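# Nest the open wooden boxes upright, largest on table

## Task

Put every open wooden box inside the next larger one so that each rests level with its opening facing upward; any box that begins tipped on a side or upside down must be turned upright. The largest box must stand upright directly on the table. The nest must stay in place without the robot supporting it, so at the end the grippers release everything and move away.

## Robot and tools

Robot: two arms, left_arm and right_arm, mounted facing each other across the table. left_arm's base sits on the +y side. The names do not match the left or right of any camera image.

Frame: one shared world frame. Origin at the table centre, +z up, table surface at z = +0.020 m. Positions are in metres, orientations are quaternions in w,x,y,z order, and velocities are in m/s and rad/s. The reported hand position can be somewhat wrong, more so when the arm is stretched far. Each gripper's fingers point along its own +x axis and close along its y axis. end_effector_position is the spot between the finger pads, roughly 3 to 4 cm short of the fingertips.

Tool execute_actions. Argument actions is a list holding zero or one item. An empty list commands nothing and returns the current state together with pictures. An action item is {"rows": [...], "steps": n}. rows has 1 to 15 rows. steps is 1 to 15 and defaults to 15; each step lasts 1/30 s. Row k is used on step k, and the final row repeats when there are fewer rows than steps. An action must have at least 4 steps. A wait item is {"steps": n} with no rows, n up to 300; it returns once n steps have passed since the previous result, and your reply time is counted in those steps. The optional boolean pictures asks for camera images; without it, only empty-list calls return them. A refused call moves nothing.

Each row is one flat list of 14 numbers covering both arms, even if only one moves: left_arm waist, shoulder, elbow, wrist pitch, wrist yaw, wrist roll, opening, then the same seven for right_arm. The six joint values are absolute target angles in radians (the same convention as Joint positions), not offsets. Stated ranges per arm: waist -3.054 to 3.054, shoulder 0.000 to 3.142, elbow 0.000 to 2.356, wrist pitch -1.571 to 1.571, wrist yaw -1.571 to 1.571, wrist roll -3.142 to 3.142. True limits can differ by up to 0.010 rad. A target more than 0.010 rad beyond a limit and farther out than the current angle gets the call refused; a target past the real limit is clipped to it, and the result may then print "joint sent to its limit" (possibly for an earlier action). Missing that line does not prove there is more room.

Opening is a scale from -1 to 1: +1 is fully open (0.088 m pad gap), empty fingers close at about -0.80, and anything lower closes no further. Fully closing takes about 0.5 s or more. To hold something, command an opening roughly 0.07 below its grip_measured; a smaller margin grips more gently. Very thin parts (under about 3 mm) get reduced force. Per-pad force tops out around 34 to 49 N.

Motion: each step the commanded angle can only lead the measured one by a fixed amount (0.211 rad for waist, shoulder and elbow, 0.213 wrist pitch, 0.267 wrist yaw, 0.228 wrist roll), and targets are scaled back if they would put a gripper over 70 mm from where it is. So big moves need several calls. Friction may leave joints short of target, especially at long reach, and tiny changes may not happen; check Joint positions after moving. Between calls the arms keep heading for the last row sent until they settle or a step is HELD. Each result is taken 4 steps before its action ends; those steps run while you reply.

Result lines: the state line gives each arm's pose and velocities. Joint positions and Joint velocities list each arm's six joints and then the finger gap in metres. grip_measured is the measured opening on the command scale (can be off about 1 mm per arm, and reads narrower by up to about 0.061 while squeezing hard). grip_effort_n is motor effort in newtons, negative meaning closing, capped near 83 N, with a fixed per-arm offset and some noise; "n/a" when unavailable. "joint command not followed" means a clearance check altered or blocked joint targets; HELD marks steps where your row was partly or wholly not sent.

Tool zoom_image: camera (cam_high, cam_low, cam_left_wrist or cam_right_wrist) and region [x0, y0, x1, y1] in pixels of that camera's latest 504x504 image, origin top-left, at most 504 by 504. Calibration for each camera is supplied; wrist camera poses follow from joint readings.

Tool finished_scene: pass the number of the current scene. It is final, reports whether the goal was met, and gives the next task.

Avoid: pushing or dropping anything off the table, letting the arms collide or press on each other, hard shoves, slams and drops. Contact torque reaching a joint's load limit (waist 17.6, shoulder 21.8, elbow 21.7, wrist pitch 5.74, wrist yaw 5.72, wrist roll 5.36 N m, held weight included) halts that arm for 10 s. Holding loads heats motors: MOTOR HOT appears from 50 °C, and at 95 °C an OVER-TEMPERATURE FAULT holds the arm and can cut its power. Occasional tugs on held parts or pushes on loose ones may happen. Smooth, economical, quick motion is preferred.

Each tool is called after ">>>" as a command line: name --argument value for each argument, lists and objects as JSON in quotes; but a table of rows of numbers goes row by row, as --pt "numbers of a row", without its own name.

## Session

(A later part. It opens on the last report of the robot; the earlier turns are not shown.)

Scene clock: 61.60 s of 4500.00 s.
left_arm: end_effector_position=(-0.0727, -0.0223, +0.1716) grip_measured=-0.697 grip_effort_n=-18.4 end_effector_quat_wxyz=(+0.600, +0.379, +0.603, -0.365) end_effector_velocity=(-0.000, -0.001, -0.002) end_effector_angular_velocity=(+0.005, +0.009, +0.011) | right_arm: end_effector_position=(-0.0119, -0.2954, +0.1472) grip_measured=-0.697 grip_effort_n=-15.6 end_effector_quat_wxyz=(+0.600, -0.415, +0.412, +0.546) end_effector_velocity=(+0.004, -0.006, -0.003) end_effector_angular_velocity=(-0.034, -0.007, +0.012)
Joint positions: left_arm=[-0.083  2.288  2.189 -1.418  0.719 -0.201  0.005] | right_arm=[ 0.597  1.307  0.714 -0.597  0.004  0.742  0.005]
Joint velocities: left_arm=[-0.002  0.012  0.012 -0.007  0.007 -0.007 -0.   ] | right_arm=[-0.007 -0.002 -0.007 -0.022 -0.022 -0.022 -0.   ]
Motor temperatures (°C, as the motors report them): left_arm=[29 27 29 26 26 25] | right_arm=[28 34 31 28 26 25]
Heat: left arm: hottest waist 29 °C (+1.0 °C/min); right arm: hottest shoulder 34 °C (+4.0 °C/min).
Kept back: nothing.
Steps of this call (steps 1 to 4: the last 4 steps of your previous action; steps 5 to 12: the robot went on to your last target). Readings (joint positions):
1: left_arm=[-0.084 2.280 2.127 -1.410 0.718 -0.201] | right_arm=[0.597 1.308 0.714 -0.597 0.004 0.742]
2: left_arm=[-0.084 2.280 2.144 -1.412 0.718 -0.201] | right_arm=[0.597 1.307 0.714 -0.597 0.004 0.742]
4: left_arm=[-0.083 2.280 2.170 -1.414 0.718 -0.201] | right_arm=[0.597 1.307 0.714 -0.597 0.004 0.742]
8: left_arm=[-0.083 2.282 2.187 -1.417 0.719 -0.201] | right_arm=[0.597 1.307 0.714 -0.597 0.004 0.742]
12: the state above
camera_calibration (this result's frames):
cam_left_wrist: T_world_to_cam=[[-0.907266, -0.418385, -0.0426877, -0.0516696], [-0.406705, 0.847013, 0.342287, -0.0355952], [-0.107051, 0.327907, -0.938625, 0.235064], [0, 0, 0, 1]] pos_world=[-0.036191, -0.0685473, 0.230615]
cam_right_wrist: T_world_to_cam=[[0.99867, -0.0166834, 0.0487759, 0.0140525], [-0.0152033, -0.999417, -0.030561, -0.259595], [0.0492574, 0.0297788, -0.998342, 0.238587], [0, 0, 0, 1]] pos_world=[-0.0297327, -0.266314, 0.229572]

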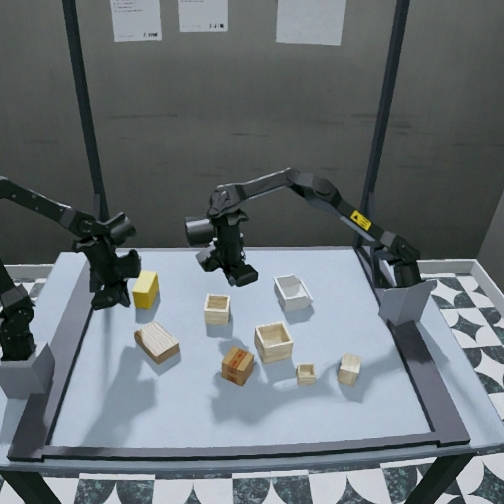

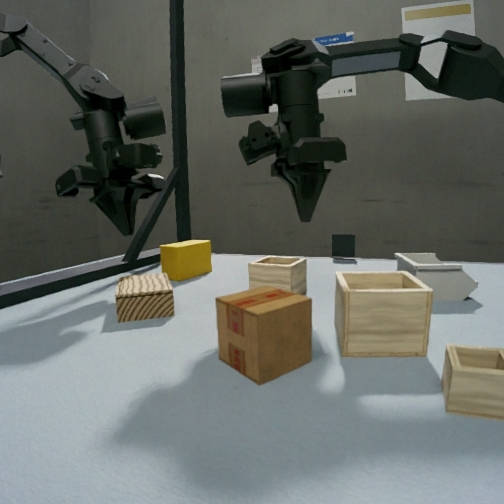

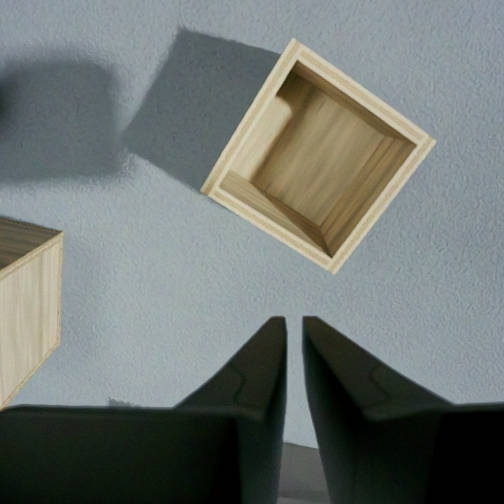

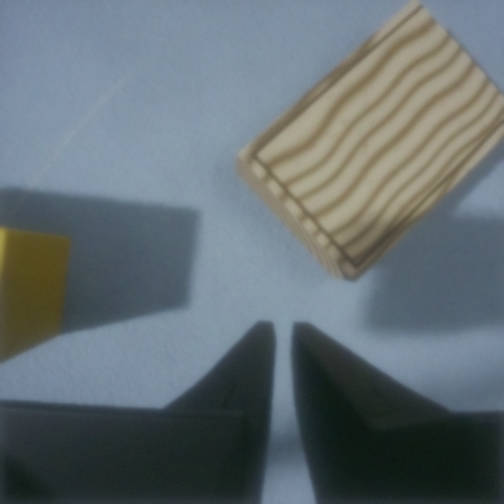

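>>> execute_actions --actions '[{"rows":[[-0.08,2.38,2.33,-1.33,0.72,0.4,-0.7,0.6,1.3,0.7,-0.6,0.0,0.74,-0.7]]}]'

>>> execute_actions --actions '[{"steps":10}]' --pictures true

Scene clock: 62.23 s of 4500.00 s.
left_arm: end_effector_position=(-0.0628, -0.0570, +0.1704) grip_measured=-0.697 grip_effort_n=-18.4 end_effector_quat_wxyz=(+0.497, +0.517, +0.442, -0.539) end_effector_velocity=(+0.002, -0.013, +0.005) end_effector_angular_velocity=(-0.018, -0.081, -0.845) | right_arm: end_effector_position=(-0.0118, -0.2954, +0.1472) grip_measured=-0.697 grip_effort_n=-16.0 end_effector_quat_wxyz=(+0.600, -0.415, +0.412, +0.546) end_effector_velocity=(-0.002, +0.002, +0.001) end_effector_angular_velocity=(+0.006, +0.015, -0.005)
Joint positions: left_arm=[-0.083  2.364  2.314 -1.337  0.719  0.294  0.005] | right_arm=[ 0.597  1.307  0.714 -0.597  0.004  0.742  0.005]
Joint velocities: left_arm=[ 0.002  0.022  0.056  0.022 -0.007  0.813  0.   ] | right_arm=[-0.002 -0.002  0.002  0.007 -0.007  0.007 -0.   ]
Motor temperatures (°C, as the motors report them): left_arm=[29 27 29 26 26 25] | right_arm=[28 34 31 28 26 25]
Heat: left arm: hottest waist 29 °C (+1.0 °C/min); right arm: hottest shoulder 34 °C (+4.1 °C/min).
Steps of this call (steps 1 to 8: the robot went on to your last target; steps 9 to 19: the first 11 steps of this action). Readings (joint positions):
9: left_arm=[-0.083 2.296 2.204 -1.421 0.719 -0.175] | right_arm=[0.597 1.307 0.714 -0.597 0.004 0.742]
10: left_arm=[-0.084 2.311 2.231 -1.398 0.719 -0.123] | right_arm=[0.597 1.307 0.714 -0.597 0.004 0.742]
12: left_arm=[-0.083 2.337 2.275 -1.360 0.719 -0.025] | right_arm=[0.597 1.307 0.714 -0.597 0.004 0.742]
16: left_arm=[-0.083 2.359 2.306 -1.342 0.719 0.170] | right_arm=[0.597 1.307 0.714 -0.597 0.004 0.742]
19: the state above

Scene clock: 62.57 s of 4500.00 s.
left_arm: end_effector_position=(-0.0630, -0.0591, +0.1713) grip_measured=-0.697 grip_effort_n=-18.4 end_effector_quat_wxyz=(+0.472, +0.541, +0.412, -0.562) end_effector_velocity=(+0.005, +0.000, -0.005) end_effector_angular_velocity=(+0.009, -0.008, -0.033) | right_arm: end_effector_position=(-0.0118, -0.2954, +0.1472) grip_measured=-0.697 grip_effort_n=-16.0 end_effector_quat_wxyz=(+0.600, -0.415, +0.412, +0.546) end_effector_velocity=(-0.000, -0.003, +0.000) end_effector_angular_velocity=(-0.008, +0.002, +0.010)
Joint positions: left_arm=[-0.083  2.367  2.322 -1.332  0.719  0.39   0.005] | right_arm=[ 0.597  1.307  0.714 -0.597  0.004  0.742  0.005]
Joint velocities: left_arm=[-0.002  0.012 -0.002  0.007 -0.007  0.037  0.   ] | right_arm=[ 0.002 -0.007 -0.002 -0.007 -0.007 -0.007 -0.   ]
Motor temperatures (°C, as the motors report them): left_arm=[29 27 29 26 26 25] | right_arm=[28 34 31 28 26 25]
Heat: left arm: hottest waist 29 °C (+1.0 °C/min); right arm: hottest shoulder 34 °C (+4.0 °C/min).
Kept back: nothing.
Steps of this call (steps 1 to 4: the last 4 steps of your previous action; steps 5 to 10: the robot went on to your last target). Readings (joint positions):
1: left_arm=[-0.083 2.365 2.316 -1.336 0.719 0.318] | right_arm=[0.597 1.307 0.714 -0.597 0.004 0.742]
2: left_arm=[-0.083 2.365 2.317 -1.335 0.719 0.337] | right_arm=[0.597 1.307 0.714 -0.597 0.004 0.742]
4: left_arm=[-0.083 2.365 2.320 -1.334 0.719 0.362] | right_arm=[0.597 1.307 0.714 -0.597 0.004 0.742]
8: left_arm=[-0.083 2.366 2.321 -1.333 0.719 0.385] | right_arm=[0.597 1.307 0.714 -0.597 0.004 0.742]
10: the state above
camera_calibration (this result's frames):
cam_left_wrist: T_world_to_cam=[[-0.966636, 0.243923, -0.0782094, -0.0168198], [0.216761, 0.941608, 0.25766, 0.0589471], [0.136492, 0.232111, -0.963065, 0.26168], [0, 0, 0, 1]] pos_world=[-0.0647533, -0.112141, 0.235511]
cam_right_wrist: T_world_to_cam=[[0.99867, -0.0166834, 0.0487759, 0.0139882], [-0.0152033, -0.999417, -0.030561, -0.259671], [0.0492574, 0.0297788, -0.998342, 0.238577], [0, 0, 0, 1]] pos_world=[-0.0296691, -0.266391, 0.229563]

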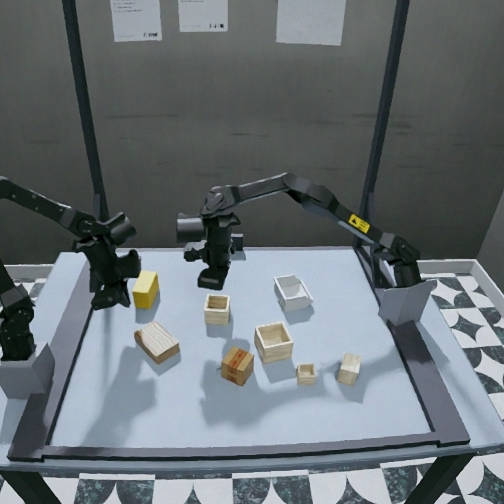

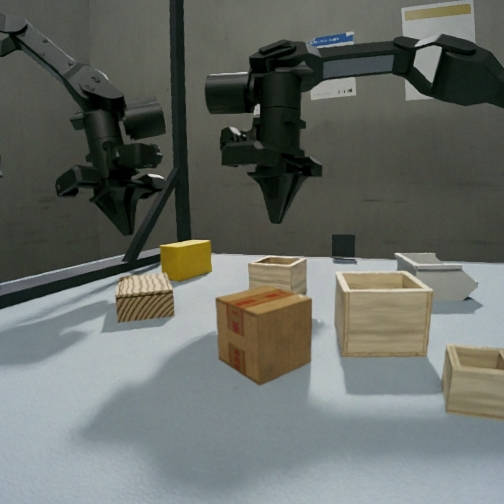

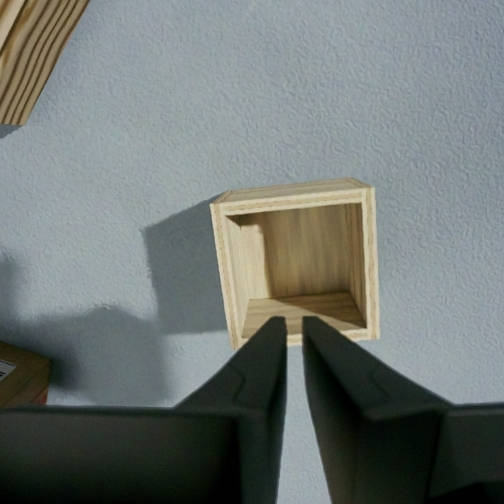

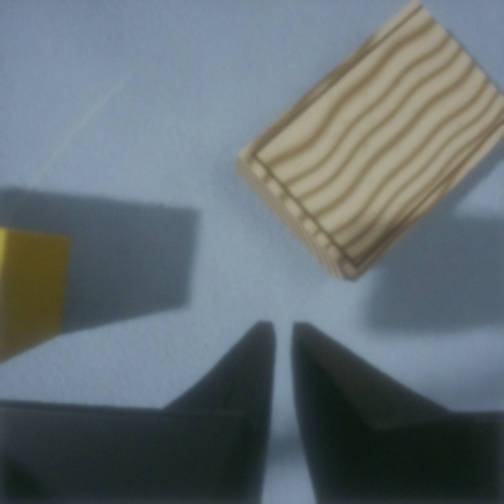

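>>> execute_actions --actions '[{"rows":[[-0.08,2.50,2.33,-1.22,0.72,0.42,-0.7,0.6,1.3,0.7,-0.6,0.0,0.74,-0.7]]}]' --pictures true

Scene clock: 63.03 s of 4500.00 s.
left_arm: end_effector_position=(-0.0204, -0.0671, +0.1270) grip_measured=-0.697 grip_effort_n=-18.4 end_effector_quat_wxyz=(+0.463, +0.546, +0.414, -0.562) end_effector_velocity=(+0.000, -0.008, +0.001) end_effector_angular_velocity=(-0.034, -0.016, -0.028) | right_arm: end_effector_position=(-0.0118, -0.2954, +0.1472) grip_measured=-0.697 grip_effort_n=-16.0 end_effector_quat_wxyz=(+0.600, -0.415, +0.412, +0.546) end_effector_velocity=(+0.005, -0.007, -0.002) end_effector_angular_velocity=(-0.032, -0.019, -0.003)
Joint positions: left_arm=[-0.083  2.497  2.327 -1.229  0.72   0.416  0.005] | right_arm=[ 0.597  1.307  0.714 -0.597  0.004  0.742  0.005]
Joint velocities: left_arm=[-0.002 -0.007 -0.007  0.051 -0.007 -0.007 -0.   ] | right_arm=[-0.002 -0.002 -0.002 -0.037 -0.007 -0.007 -0.   ]
Motor temperatures (°C, as the motors report them): left_arm=[29 27 29 26 26 25] | right_arm=[28 34 31 28 26 25]
Heat: left arm: hottest waist 29 °C (+1.0 °C/min); right arm: hottest shoulder 34 °C (+4.1 °C/min).
Steps of this call (steps 1 to 3: the robot went on to your last target; steps 4 to 14: the first 11 steps of this action). Readings (joint positions):
4: left_arm=[-0.083 2.376 2.322 -1.327 0.719 0.397] | right_arm=[0.597 1.307 0.714 -0.597 0.004 0.742]
5: left_arm=[-0.083 2.391 2.328 -1.296 0.720 0.402] | right_arm=[0.597 1.307 0.714 -0.597 0.004 0.742]
7: left_arm=[-0.083 2.422 2.336 -1.259 0.720 0.409] | right_arm=[0.597 1.307 0.714 -0.597 0.004 0.742]
11: left_arm=[-0.083 2.483 2.330 -1.237 0.720 0.414] | right_arm=[0.597 1.307 0.714 -0.597 0.004 0.742]
14: the state above
camera_calibration (this result's frames):
cam_left_wrist: T_world_to_cam=[[-0.964146, 0.255855, -0.0704296, 0.0227564], [0.228229, 0.934878, 0.271871, 0.0666313], [0.135403, 0.24605, -0.959753, 0.21556], [0, 0, 0, 1]] pos_world=[-0.0224541, -0.121153, 0.190372]
cam_right_wrist: T_world_to_cam=[[0.99867, -0.0166834, 0.0487759, 0.0139882], [-0.0152033, -0.999417, -0.030561, -0.259671], [0.0492574, 0.0297788, -0.998342, 0.238577], [0, 0, 0, 1]] pos_world=[-0.0296691, -0.266391, 0.229563]

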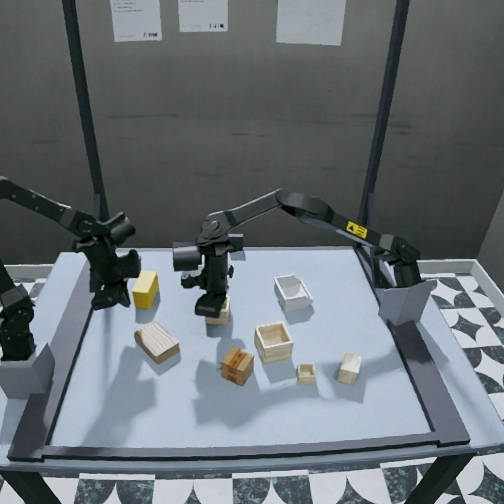

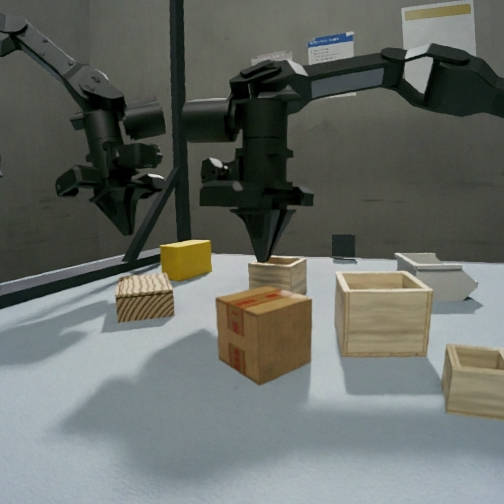

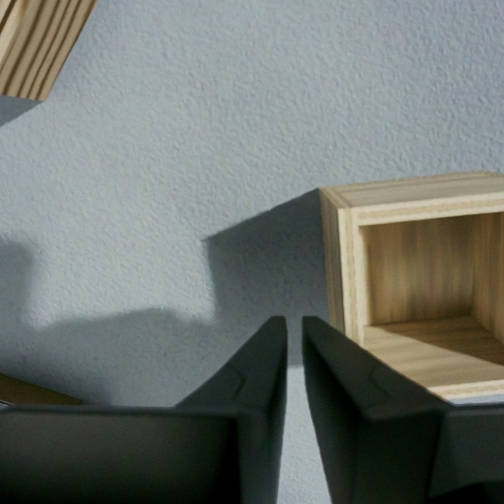

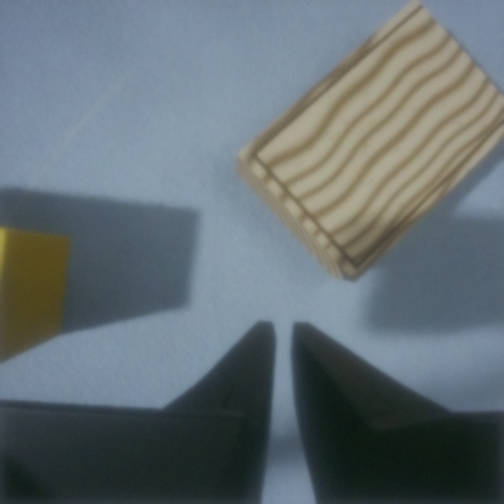

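>>> execute_actions --actions '[{"rows":[[-0.17,2.44,2.28,-1.17,0.72,0.38,-0.7,0.6,1.3,0.7,-0.6,0.0,0.74,-0.7]]}]' --pictures true

Scene clock: 63.53 s of 4500.00 s.
left_arm: end_effector_position=(-0.0573, -0.0742, +0.1165) grip_measured=-0.698 grip_effort_n=-14.7 end_effector_quat_wxyz=(+0.446, +0.557, +0.392, -0.580) end_effector_velocity=(-0.060, -0.002, -0.009) end_effector_angular_velocity=(+0.009, +0.095, -0.075) | right_arm: end_effector_position=(-0.0118, -0.2954, +0.1472) grip_measured=-0.697 grip_effort_n=-15.6 end_effector_quat_wxyz=(+0.600, -0.415, +0.412, +0.546) end_effector_velocity=(+0.003, +0.001, +0.002) end_effector_angular_velocity=(+0.005, -0.009, -0.002)
Joint positions: left_arm=[-0.153  2.446  2.295 -1.173  0.714  0.385  0.005] | right_arm=[ 0.597  1.307  0.714 -0.597  0.004  0.742  0.005]
Joint velocities: left_arm=[-0.081 -0.056 -0.017  0.007  0.081 -0.022 -0.   ] | right_arm=[-0.007 -0.002  0.002 -0.007  0.007 -0.007 -0.   ]
Motor temperatures (°C, as the motors report them): left_arm=[29 28 29 26 26 25] | right_arm=[28 34 31 28 26 25]
Heat: left arm: hottest waist 29 °C (+1.0 °C/min); right arm: hottest shoulder 34 °C (+4.0 °C/min).
Steps of this call (steps 1 to 4: the last 4 steps of your previous action; steps 5 to 15: the first 11 steps of this action). Readings (joint positions):
5: left_arm=[-0.085 2.494 2.325 -1.217 0.720 0.415] | right_arm=[0.597 1.307 0.714 -0.597 0.004 0.742]
6: left_arm=[-0.091 2.490 2.316 -1.205 0.720 0.408] | right_arm=[0.597 1.307 0.714 -0.597 0.004 0.742]
8: left_arm=[-0.114 2.484 2.302 -1.193 0.710 0.398] | right_arm=[0.597 1.307 0.714 -0.597 0.004 0.742]
12: left_arm=[-0.140 2.457 2.295 -1.177 0.709 0.388] | right_arm=[0.597 1.307 0.714 -0.597 0.004 0.742]
15: the state above
camera_calibration (this result's frames):
cam_left_wrist: T_world_to_cam=[[-0.944011, 0.321903, -0.0722613, -0.0055478], [0.293434, 0.919355, 0.262075, 0.0882581], [0.150797, 0.226198, -0.962338, 0.211986], [0, 0, 0, 1]] pos_world=[-0.0631018, -0.127305, 0.180471]
cam_right_wrist: T_world_to_cam=[[0.99867, -0.0166834, 0.0487759, 0.0139882], [-0.0152033, -0.999417, -0.030561, -0.259671], [0.0492574, 0.0297788, -0.998342, 0.238577], [0, 0, 0, 1]] pos_world=[-0.0296691, -0.266391, 0.229563]

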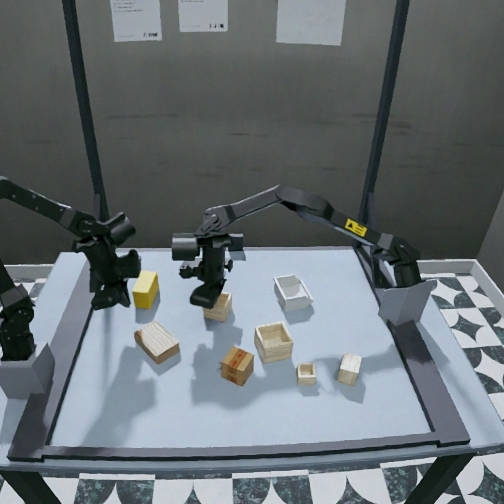

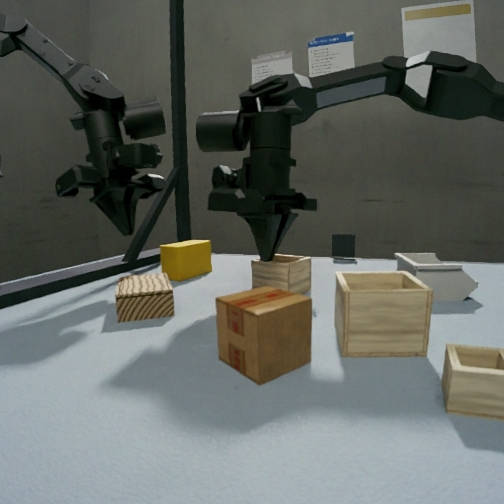

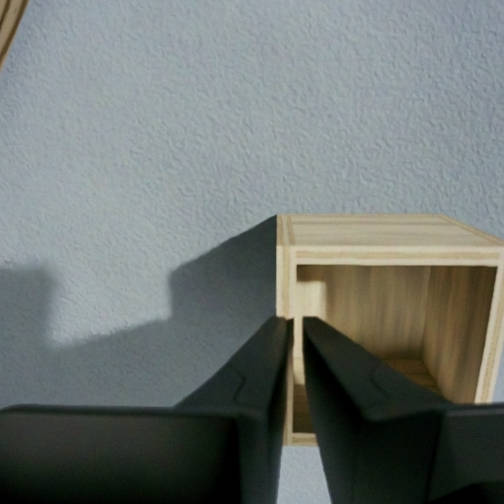

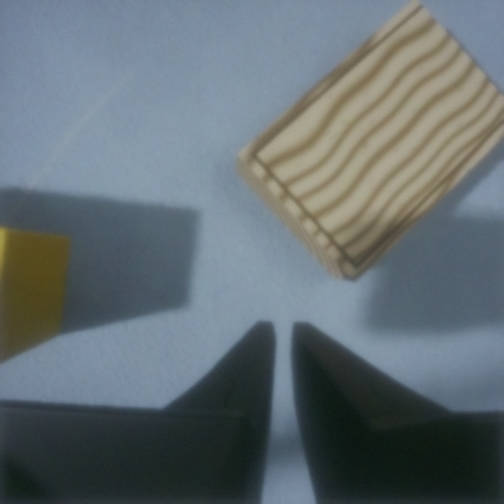

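>>> execute_actions --actions '[{"rows":[[-0.21,2.43,2.30,-1.15,0.72,0.34,-0.7,0.6,1.3,0.7,-0.6,0.0,0.74,-0.7]]}]' --pictures true

Scene clock: 64.07 s of 4500.00 s.
left_arm: end_effector_position=(-0.0688, -0.0796, +0.1163) grip_measured=-0.698 grip_effort_n=-14.7 end_effector_quat_wxyz=(+0.451, +0.554, +0.386, -0.583) end_effector_velocity=(-0.019, -0.007, +0.000) end_effector_angular_velocity=(-0.022, +0.012, -0.018) | right_arm: end_effector_position=(-0.0118, -0.2954, +0.1472) grip_measured=-0.697 grip_effort_n=-15.1 end_effector_quat_wxyz=(+0.600, -0.415, +0.412, +0.546) end_effector_velocity=(-0.002, -0.001, +0.002) end_effector_angular_velocity=(-0.004, +0.005, +0.011)
Joint positions: left_arm=[-0.172  2.433  2.299 -1.151  0.708  0.346  0.005] | right_arm=[ 0.597  1.307  0.714 -0.597  0.004  0.742  0.005]
Joint velocities: left_arm=[-0.027 -0.017  0.012  0.022  0.007 -0.037 -0.   ] | right_arm=[ 0.002 -0.007  0.002 -0.007 -0.007 -0.007 -0.   ]
Motor temperatures (°C, as the motors report them): left_arm=[29 28 29 26 26 25] | right_arm=[28 34 31 28 26 25]
Heat: left arm: hottest waist 29 °C (+1.0 °C/min); right arm: hottest shoulder 34 °C (+4.1 °C/min).
Steps of this call (steps 1 to 4: the last 4 steps of your previous action; step 5: the robot went on to your last target; steps 6 to 16: the first 11 steps of this action). Readings (joint positions):
6: left_arm=[-0.154 2.444 2.292 -1.170 0.714 0.379] | right_arm=[0.597 1.307 0.714 -0.597 0.004 0.742]
7: left_arm=[-0.155 2.442 2.292 -1.169 0.711 0.370] | right_arm=[0.597 1.307 0.714 -0.597 0.004 0.742]
9: left_arm=[-0.158 2.440 2.292 -1.162 0.709 0.358] | right_arm=[0.597 1.307 0.714 -0.597 0.004 0.742]
13: left_arm=[-0.167 2.436 2.297 -1.153 0.708 0.349] | right_arm=[0.597 1.307 0.714 -0.597 0.004 0.742]
16: the state above
camera_calibration (this result's frames):
cam_left_wrist: T_world_to_cam=[[-0.943736, 0.320835, -0.0801751, -0.0137661], [0.293147, 0.92382, 0.246212, 0.0988832], [0.153061, 0.208856, -0.965894, 0.213961], [0, 0, 0, 1]] pos_world=[-0.074728, -0.131621, 0.181214]
cam_right_wrist: T_world_to_cam=[[0.99867, -0.0166834, 0.0487759, 0.0139882], [-0.0152033, -0.999417, -0.030561, -0.259671], [0.0492574, 0.0297788, -0.998342, 0.238577], [0, 0, 0, 1]] pos_world=[-0.0296691, -0.266391, 0.229563]

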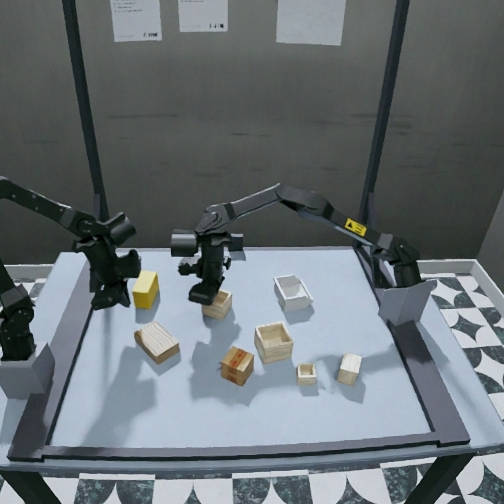

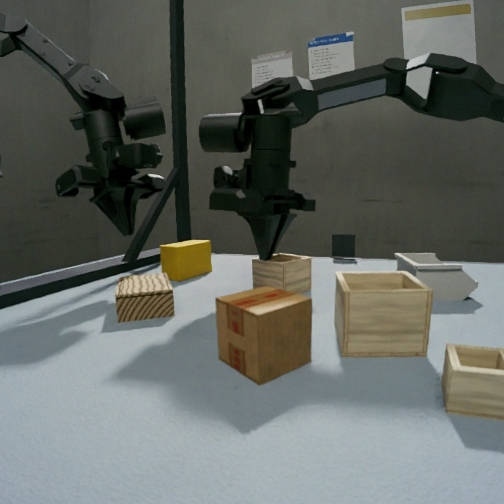

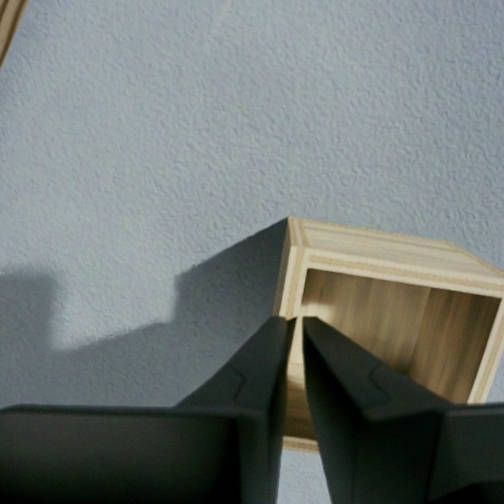

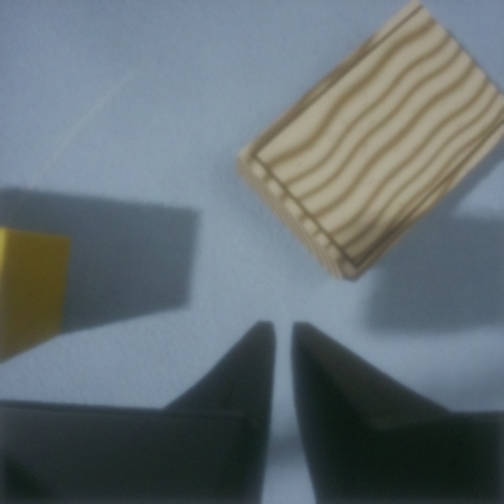

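>>> execute_actions --actions '[{"rows":[[-0.13,2.38,2.30,-1.22,0.72,0.42,-0.7,0.6,1.3,0.7,-0.6,0.0,0.74,-0.7]]}]'

>>> execute_actions --actions '[{"rows":[[-0.19,2.32,2.30,-1.25,0.72,0.42,-0.7,0.6,1.3,0.7,-0.6,0.0,0.74,-0.7]]}]' --pictures true

Scene clock: 64.57 s of 4500.00 s.
left_arm: end_effector_position=(-0.0679, -0.0730, +0.1409) grip_measured=-0.698 grip_effort_n=-14.7 end_effector_quat_wxyz=(+0.446, +0.559, +0.378, -0.588) end_effector_velocity=(+0.007, +0.002, +0.036) end_effector_angular_velocity=(-0.043, -0.024, +0.013) | right_arm: end_effector_position=(-0.0118, -0.2954, +0.1472) grip_measured=-0.697 grip_effort_n=-15.6 end_effector_quat_wxyz=(+0.600, -0.415, +0.412, +0.546) end_effector_velocity=(+0.001, -0.006, -0.002) end_effector_angular_velocity=(-0.032, -0.004, +0.017)
Joint positions: left_arm=[-0.136  2.397  2.3   -1.214  0.716  0.412  0.005] | right_arm=[ 0.597  1.307  0.714 -0.597  0.004  0.742  0.005]
Joint velocities: left_arm=[ 0.056 -0.051 -0.002 -0.037 -0.007  0.022  0.   ] | right_arm=[-0.002 -0.002 -0.002 -0.022 -0.022 -0.022 -0.   ]
Motor temperatures (°C, as the motors report them): left_arm=[30 28 29 26 26 25] | right_arm=[28 34 31 28 26 25]
Heat: left arm: hottest waist 30 °C (+2.0 °C/min); right arm: hottest shoulder 34 °C (+4.0 °C/min).
Steps of this call (steps 1 to 4: the last 4 steps of your previous action; steps 5 to 15: the first 11 steps of this action). Readings (joint positions):
5: left_arm=[-0.172 2.429 2.300 -1.153 0.708 0.350] | right_arm=[0.597 1.307 0.714 -0.597 0.004 0.742]
6: left_arm=[-0.169 2.425 2.300 -1.170 0.714 0.365] | right_arm=[0.597 1.307 0.714 -0.597 0.004 0.742]
8: left_arm=[-0.163 2.420 2.300 -1.194 0.716 0.387] | right_arm=[0.597 1.307 0.714 -0.597 0.004 0.742]
12: left_arm=[-0.145 2.404 2.300 -1.209 0.716 0.407] | right_arm=[0.597 1.307 0.714 -0.597 0.004 0.742]
15: the state above

Scene clock: 65.07 s of 4500.00 s.
left_arm: end_effector_position=(-0.1147, -0.0684, +0.1443) grip_measured=-0.698 grip_effort_n=-14.7 end_effector_quat_wxyz=(+0.417, +0.572, +0.364, -0.605) end_effector_velocity=(-0.007, +0.004, +0.003) end_effector_angular_velocity=(+0.010, -0.004, +0.007) | right_arm: end_effector_position=(-0.0118, -0.2954, +0.1472) grip_measured=-0.697 grip_effort_n=-16.0 end_effector_quat_wxyz=(+0.600, -0.415, +0.412, +0.546) end_effector_velocity=(-0.002, +0.000, +0.001) end_effector_angular_velocity=(-0.004, +0.017, +0.021)
Joint positions: left_arm=[-0.199  2.33   2.299 -1.246  0.719  0.417  0.005] | right_arm=[ 0.597  1.307  0.714 -0.597  0.004  0.742  0.005]
Joint velocities: left_arm=[-0.007 -0.017 -0.002 -0.022 -0.007 -0.007 -0.   ] | right_arm=[-0.007 -0.007 -0.002  0.007 -0.022 -0.022 -0.   ]
Motor temperatures (°C, as the motors report them): left_arm=[30 28 29 26 26 25] | right_arm=[28 34 31 28 26 25]
Heat: left arm: hottest waist 30 °C (+2.0 °C/min); right arm: hottest shoulder 34 °C (+4.1 °C/min).
Steps of this call (steps 1 to 4: the last 4 steps of your previous action; steps 5 to 15: the first 11 steps of this action). Readings (joint positions):
5: left_arm=[-0.134 2.392 2.300 -1.219 0.716 0.416] | right_arm=[0.597 1.307 0.714 -0.597 0.004 0.742]
6: left_arm=[-0.138 2.387 2.299 -1.228 0.716 0.416] | right_arm=[0.597 1.307 0.714 -0.597 0.004 0.742]
8: left_arm=[-0.155 2.374 2.299 -1.237 0.716 0.416] | right_arm=[0.597 1.307 0.714 -0.597 0.004 0.742]
12: left_arm=[-0.191 2.341 2.299 -1.244 0.719 0.417] | right_arm=[0.597 1.307 0.714 -0.597 0.004 0.742]
15: the state above
camera_calibration (this result's frames):
cam_left_wrist: T_world_to_cam=[[-0.908744, 0.411944, -0.0669841, -0.0500612], [0.38395, 0.888088, 0.252751, 0.10209], [0.163607, 0.203968, -0.96521, 0.246484], [0, 0, 0, 1]] pos_world=[-0.125017, -0.120317, 0.208752]
cam_right_wrist: T_world_to_cam=[[0.99867, -0.0166834, 0.0487759, 0.0139882], [-0.0152033, -0.999417, -0.030561, -0.259671], [0.0492574, 0.0297788, -0.998342, 0.238577], [0, 0, 0, 1]] pos_world=[-0.0296691, -0.266391, 0.229563]

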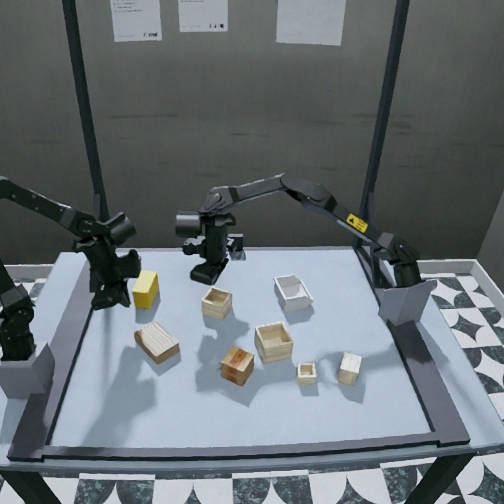

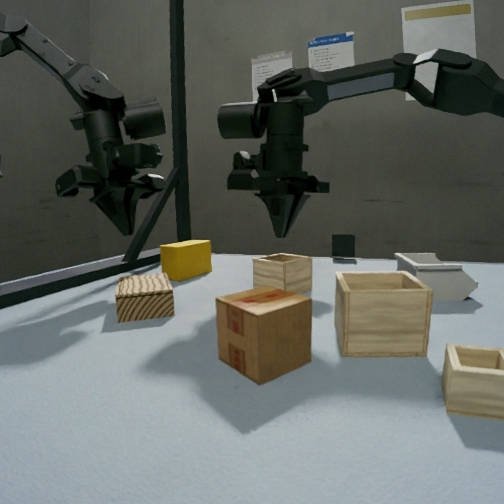

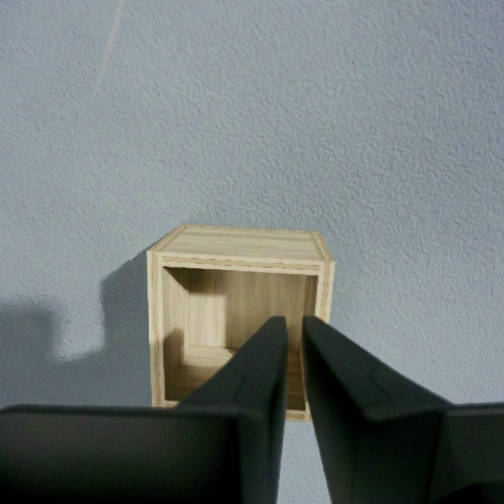

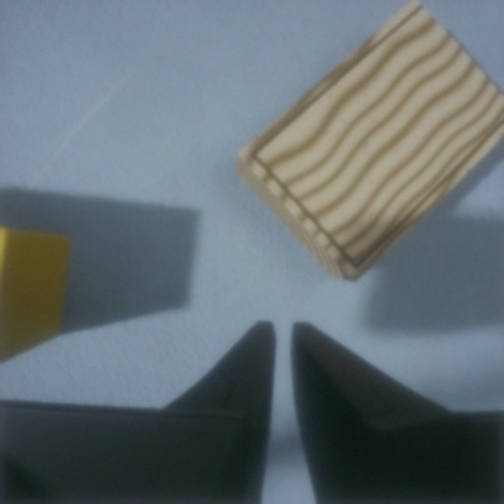

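>>> execute_actions --actions '[{"rows":[[-0.215,2.375,2.30,-1.21,0.72,0.42,-0.7,0.6,1.3,0.7,-0.6,0.0,0.74,-0.7]]}]' --pictures true

Scene clock: 65.60 s of 4500.00 s.
left_arm: end_effector_position=(-0.1115, -0.0710, +0.1262) grip_measured=-0.698 grip_effort_n=-14.7 end_effector_quat_wxyz=(+0.409, +0.575, +0.366, -0.607) end_effector_velocity=(+0.004, -0.001, -0.012) end_effector_angular_velocity=(+0.010, +0.011, +0.021) | right_arm: end_effector_position=(-0.0118, -0.2954, +0.1472) grip_measured=-0.697 grip_effort_n=-15.1 end_effector_quat_wxyz=(+0.600, -0.415, +0.412, +0.546) end_effector_velocity=(+0.001, -0.002, -0.000) end_effector_angular_velocity=(-0.010, -0.001, +0.004)
Joint positions: left_arm=[-0.218  2.364  2.299 -1.215  0.719  0.417  0.005] | right_arm=[ 0.597  1.307  0.714 -0.597  0.004  0.742  0.005]
Joint velocities: left_arm=[-0.007  0.022 -0.007  0.022  0.007 -0.022  0.   ] | right_arm=[-0.002 -0.002 -0.002 -0.007 -0.007 -0.007 -0.   ]
Motor temperatures (°C, as the motors report them): left_arm=[30 29 29 26 26 25] | right_arm=[28 34 31 28 26 25]
Heat: left arm: hottest waist 30 °C (+2.0 °C/min); right arm: hottest shoulder 34 °C (+4.0 °C/min).
Steps of this call (steps 1 to 4: the last 4 steps of your previous action; step 5: the robot went on to your last target; steps 6 to 16: the first 11 steps of this action). Readings (joint positions):
6: left_arm=[-0.194 2.331 2.299 -1.247 0.719 0.417] | right_arm=[0.597 1.307 0.714 -0.597 0.004 0.742]
7: left_arm=[-0.195 2.332 2.299 -1.238 0.719 0.417] | right_arm=[0.597 1.307 0.714 -0.597 0.004 0.742]
9: left_arm=[-0.201 2.338 2.299 -1.225 0.719 0.417] | right_arm=[0.597 1.307 0.714 -0.597 0.004 0.742]
13: left_arm=[-0.214 2.356 2.299 -1.217 0.719 0.417] | right_arm=[0.597 1.307 0.714 -0.597 0.004 0.742]
16: the state above
camera_calibration (this result's frames):
cam_left_wrist: T_world_to_cam=[[-0.903841, 0.424066, -0.0569141, -0.0471697], [0.396134, 0.879641, 0.263265, 0.107195], [0.161706, 0.215404, -0.963043, 0.229351], [0, 0, 0, 1]] pos_world=[-0.122185, -0.123694, 0.18997]
cam_right_wrist: T_world_to_cam=[[0.99867, -0.0166834, 0.0487759, 0.0139882], [-0.0152033, -0.999417, -0.030561, -0.259671], [0.0492574, 0.0297788, -0.998342, 0.238577], [0, 0, 0, 1]] pos_world=[-0.0296691, -0.266391, 0.229563]

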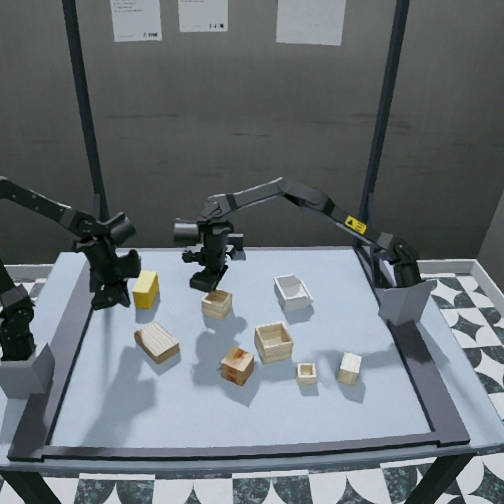

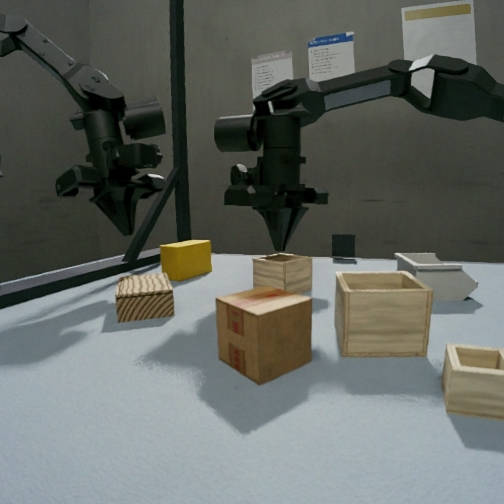

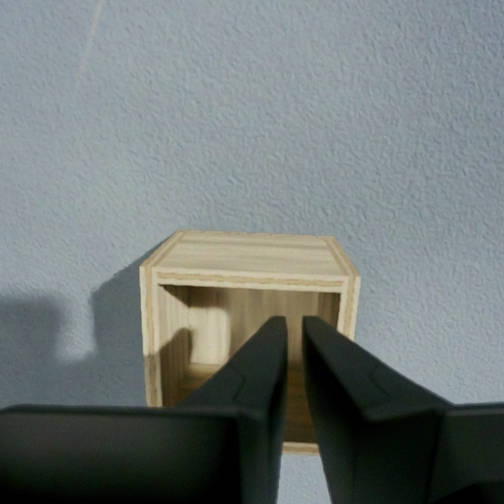

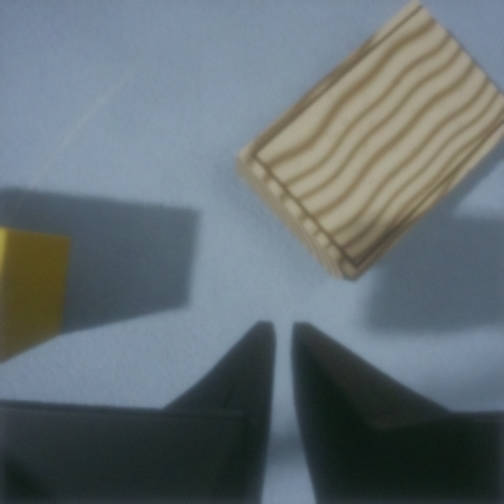

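>>> execute_actions --actions '[{"rows":[[-0.22,2.435,2.30,-1.15,0.72,0.42,-0.7,0.6,1.3,0.7,-0.6,0.0,0.74,-0.7]]}]' --pictures true

Scene clock: 66.10 s of 4500.00 s.
left_arm: end_effector_position=(-0.0929, -0.0771, +0.1032) grip_measured=-0.698 grip_effort_n=-14.7 end_effector_quat_wxyz=(+0.407, +0.576, +0.367, -0.606) end_effector_velocity=(-0.000, -0.006, +0.000) end_effector_angular_velocity=(-0.026, -0.009, -0.033) | right_arm: end_effector_position=(-0.0118, -0.2954, +0.1472) grip_measured=-0.697 grip_effort_n=-15.6 end_effector_quat_wxyz=(+0.600, -0.415, +0.412, +0.546) end_effector_velocity=(-0.000, -0.001, +0.001) end_effector_angular_velocity=(-0.007, -0.003, +0.019)
Joint positions: left_arm=[-0.22   2.426  2.301 -1.156  0.719  0.417  0.005] | right_arm=[ 0.597  1.307  0.714 -0.597  0.004  0.742  0.005]
Joint velocities: left_arm=[-0.002 -0.002 -0.002  0.037 -0.007  0.007 -0.   ] | right_arm=[-0.002 -0.002  0.002 -0.007 -0.007 -0.022 -0.   ]
Motor temperatures (°C, as the motors report them): left_arm=[30 29 29 26 26 25] | right_arm=[28 34 31 28 26 25]
Heat: left arm: hottest waist 30 °C (+2.0 °C/min); right arm: hottest shoulder 34 °C (+4.1 °C/min).
Steps of this call (steps 1 to 4: the last 4 steps of your previous action; steps 5 to 15: the first 11 steps of this action). Readings (joint positions):
5: left_arm=[-0.218 2.368 2.299 -1.209 0.719 0.417] | right_arm=[0.597 1.307 0.714 -0.597 0.004 0.742]
6: left_arm=[-0.218 2.374 2.299 -1.191 0.719 0.417] | right_arm=[0.597 1.307 0.714 -0.597 0.004 0.742]
8: left_arm=[-0.218 2.389 2.301 -1.173 0.719 0.417] | right_arm=[0.597 1.307 0.714 -0.597 0.004 0.742]
12: left_arm=[-0.219 2.420 2.301 -1.161 0.719 0.417] | right_arm=[0.597 1.307 0.714 -0.597 0.004 0.742]
15: the state above
camera_calibration (this result's frames):
cam_left_wrist: T_world_to_cam=[[-0.903406, 0.42525, -0.0549575, -0.0291949], [0.397303, 0.878375, 0.265721, 0.110998], [0.161271, 0.218219, -0.962482, 0.205535], [0, 0, 0, 1]] pos_world=[-0.103621, -0.129934, 0.166725]
cam_right_wrist: T_world_to_cam=[[0.99867, -0.0166834, 0.0487759, 0.0139882], [-0.0152033, -0.999417, -0.030561, -0.259671], [0.0492574, 0.0297788, -0.998342, 0.238577], [0, 0, 0, 1]] pos_world=[-0.0296691, -0.266391, 0.229563]

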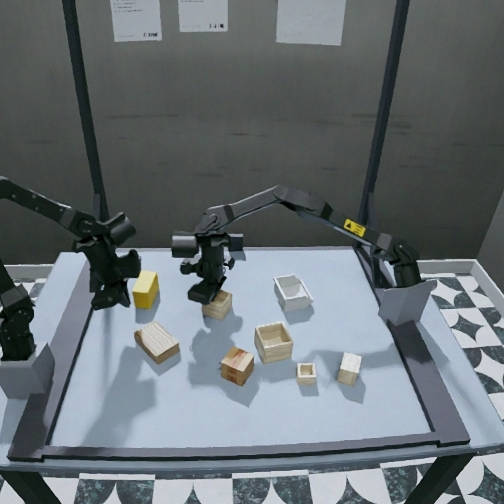

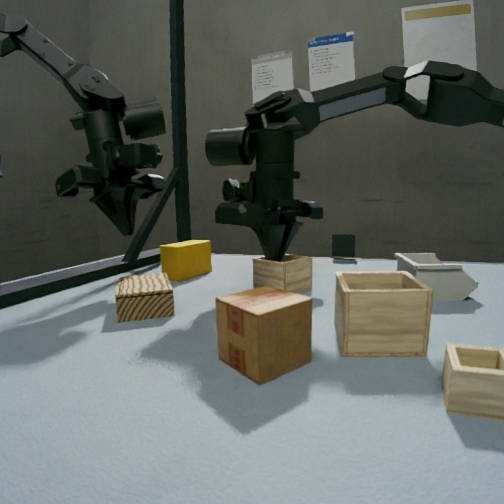

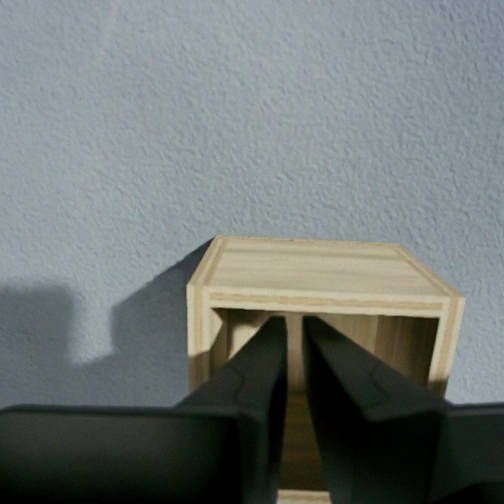

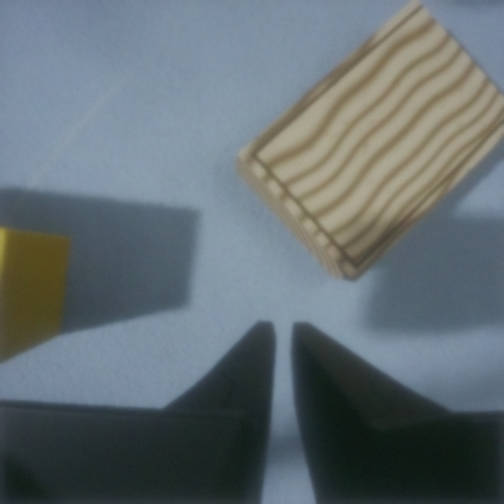

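Inside. Spread.

>>> execute_actions --actions '[{"rows":[[-0.22,2.435,2.30,-1.15,0.72,0.42,0.2,0.6,1.3,0.7,-0.6,0.0,0.74,-0.7]]}]'

>>> execute_actions --actions '[{"rows":[[-0.17,2.33,2.28,-1.25,0.72,0.42,0.2,0.6,1.3,0.7,-0.6,0.0,0.74,-0.7]]}]' --pictures true

Scene clock: 66.60 s of 4500.00 s.
left_arm: end_effector_position=(-0.0931, -0.0779, +0.1032) grip_measured=+0.066 grip_effort_n=83.0 end_effector_quat_wxyz=(+0.407, +0.576, +0.365, -0.608) end_effector_velocity=(-0.003, +0.006, +0.000) end_effector_angular_velocity=(+0.025, +0.009, +0.011) | right_arm: end_effector_position=(-0.0118, -0.2954, +0.1472) grip_measured=-0.697 grip_effort_n=-15.1 end_effector_quat_wxyz=(+0.600, -0.415, +0.412, +0.546) end_effector_velocity=(-0.001, -0.003, -0.001) end_effector_angular_velocity=(-0.020, +0.005, +0.021)
Joint positions: left_arm=[-0.22   2.426  2.301 -1.151  0.72   0.417  0.042] | right_arm=[ 0.597  1.307  0.714 -0.597  0.004  0.742  0.005]
Joint velocities: left_arm=[-0.002 -0.002  0.002 -0.037  0.007  0.007 -0.   ] | right_arm=[-0.002 -0.002 -0.002 -0.007 -0.022 -0.022 -0.   ]
Motor temperatures (°C, as the motors report them): left_arm=[30 29 29 26 26 25] | right_arm=[28 34 31 28 26 25]
Heat: left arm: hottest waist 30 °C (+2.0 °C/min); right arm: hottest shoulder 34 °C (+4.0 °C/min).
Steps of this call (steps 1 to 4: the last 4 steps of your previous action; steps 5 to 15: the first 11 steps of this action). Readings (joint positions):
5: left_arm=[-0.220 2.426 2.301 -1.152 0.719 0.417] | right_arm=[0.597 1.307 0.714 -0.597 0.004 0.742]
6: left_arm=[-0.220 2.426 2.301 -1.152 0.719 0.417] | right_arm=[0.597 1.307 0.714 -0.597 0.004 0.742]
8: left_arm=[-0.220 2.426 2.301 -1.152 0.719 0.417] | right_arm=[0.597 1.307 0.714 -0.597 0.004 0.742]
12: left_arm=[-0.221 2.426 2.301 -1.151 0.720 0.417] | right_arm=[0.597 1.307 0.714 -0.597 0.004 0.742]
15: the state above

Scene clock: 67.10 s of 4500.00 s.
left_arm: end_effector_position=(-0.0976, -0.0673, +0.1445) grip_measured=+0.066 grip_effort_n=83.0 end_effector_quat_wxyz=(+0.428, +0.566, +0.374, -0.597) end_effector_velocity=(-0.027, +0.006, +0.026) end_effector_angular_velocity=(-0.015, +0.005, -0.024) | right_arm: end_effector_position=(-0.0118, -0.2954, +0.1472) grip_measured=-0.697 grip_effort_n=-15.6 end_effector_quat_wxyz=(+0.600, -0.415, +0.412, +0.546) end_effector_velocity=(-0.002, -0.002, +0.000) end_effector_angular_velocity=(-0.017, +0.008, +0.022)
Joint positions: left_arm=[-0.172  2.345  2.286 -1.242  0.72   0.418  0.042] | right_arm=[ 0.597  1.307  0.714 -0.597  0.004  0.742  0.005]
Joint velocities: left_arm=[-0.002 -0.081 -0.007 -0.051  0.007  0.007 -0.   ] | right_arm=[-0.002 -0.002  0.002 -0.007 -0.022 -0.022 -0.   ]
Motor temperatures (°C, as the motors report them): left_arm=[30 29 29 26 26 25] | right_arm=[28 34 31 28 26 25]
Heat: left arm: hottest waist 30 °C (+2.0 °C/min); right arm: hottest shoulder 34 °C (+4.1 °C/min).
Steps of this call (steps 1 to 4: the last 4 steps of your previous action; steps 5 to 15: the first 11 steps of this action). Readings (joint positions):
5: left_arm=[-0.219 2.423 2.300 -1.155 0.720 0.418] | right_arm=[0.597 1.307 0.714 -0.597 0.004 0.742]
6: left_arm=[-0.216 2.415 2.297 -1.178 0.720 0.418] | right_arm=[0.597 1.307 0.714 -0.597 0.004 0.742]
8: left_arm=[-0.204 2.397 2.287 -1.215 0.720 0.418] | right_arm=[0.597 1.307 0.714 -0.597 0.004 0.742]
12: left_arm=[-0.178 2.362 2.286 -1.235 0.720 0.418] | right_arm=[0.597 1.307 0.714 -0.597 0.004 0.742]
15: the state above
camera_calibration (this result's frames):
cam_left_wrist: T_world_to_cam=[[-0.922317, 0.380268, -0.0687561, -0.0381766], [0.352213, 0.90043, 0.255288, 0.0918249], [0.158988, 0.21124, -0.964417, 0.243537], [0, 0, 0, 1]] pos_world=[-0.106272, -0.119609, 0.208805]
cam_right_wrist: T_world_to_cam=[[0.99867, -0.0166834, 0.0487759, 0.0139882], [-0.0152033, -0.999417, -0.030561, -0.259671], [0.0492574, 0.0297788, -0.998342, 0.238577], [0, 0, 0, 1]] pos_world=[-0.0296691, -0.266391, 0.229563]

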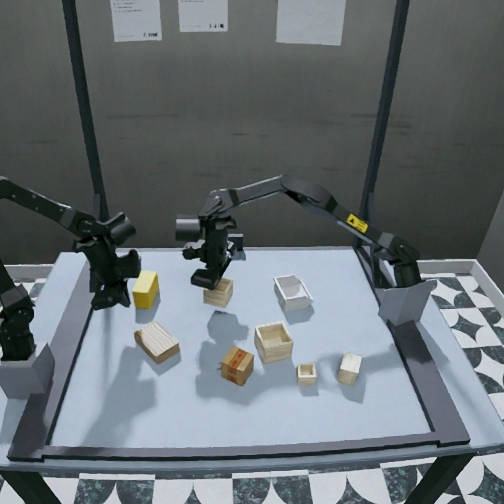

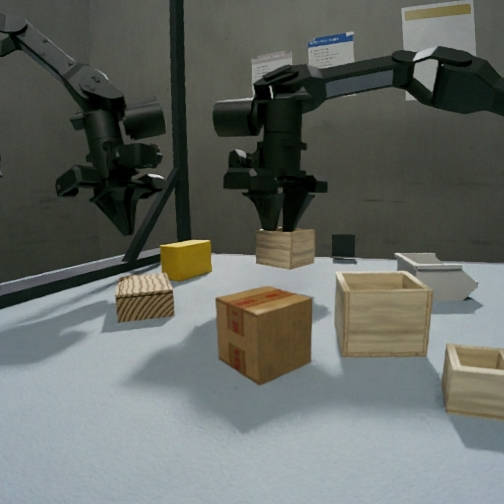

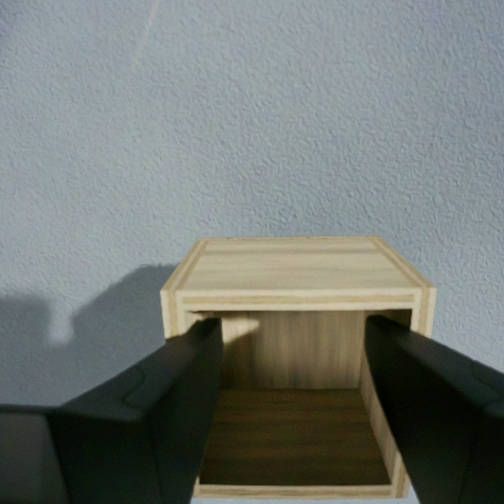

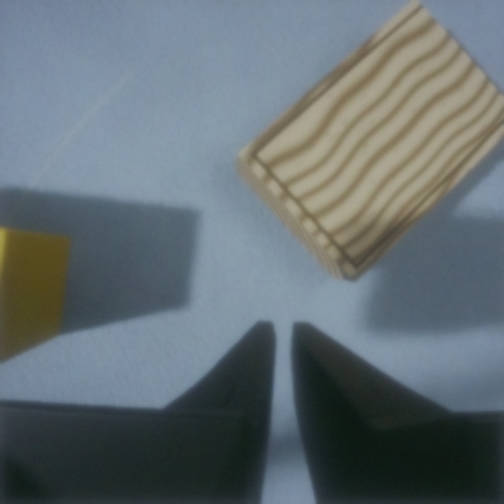

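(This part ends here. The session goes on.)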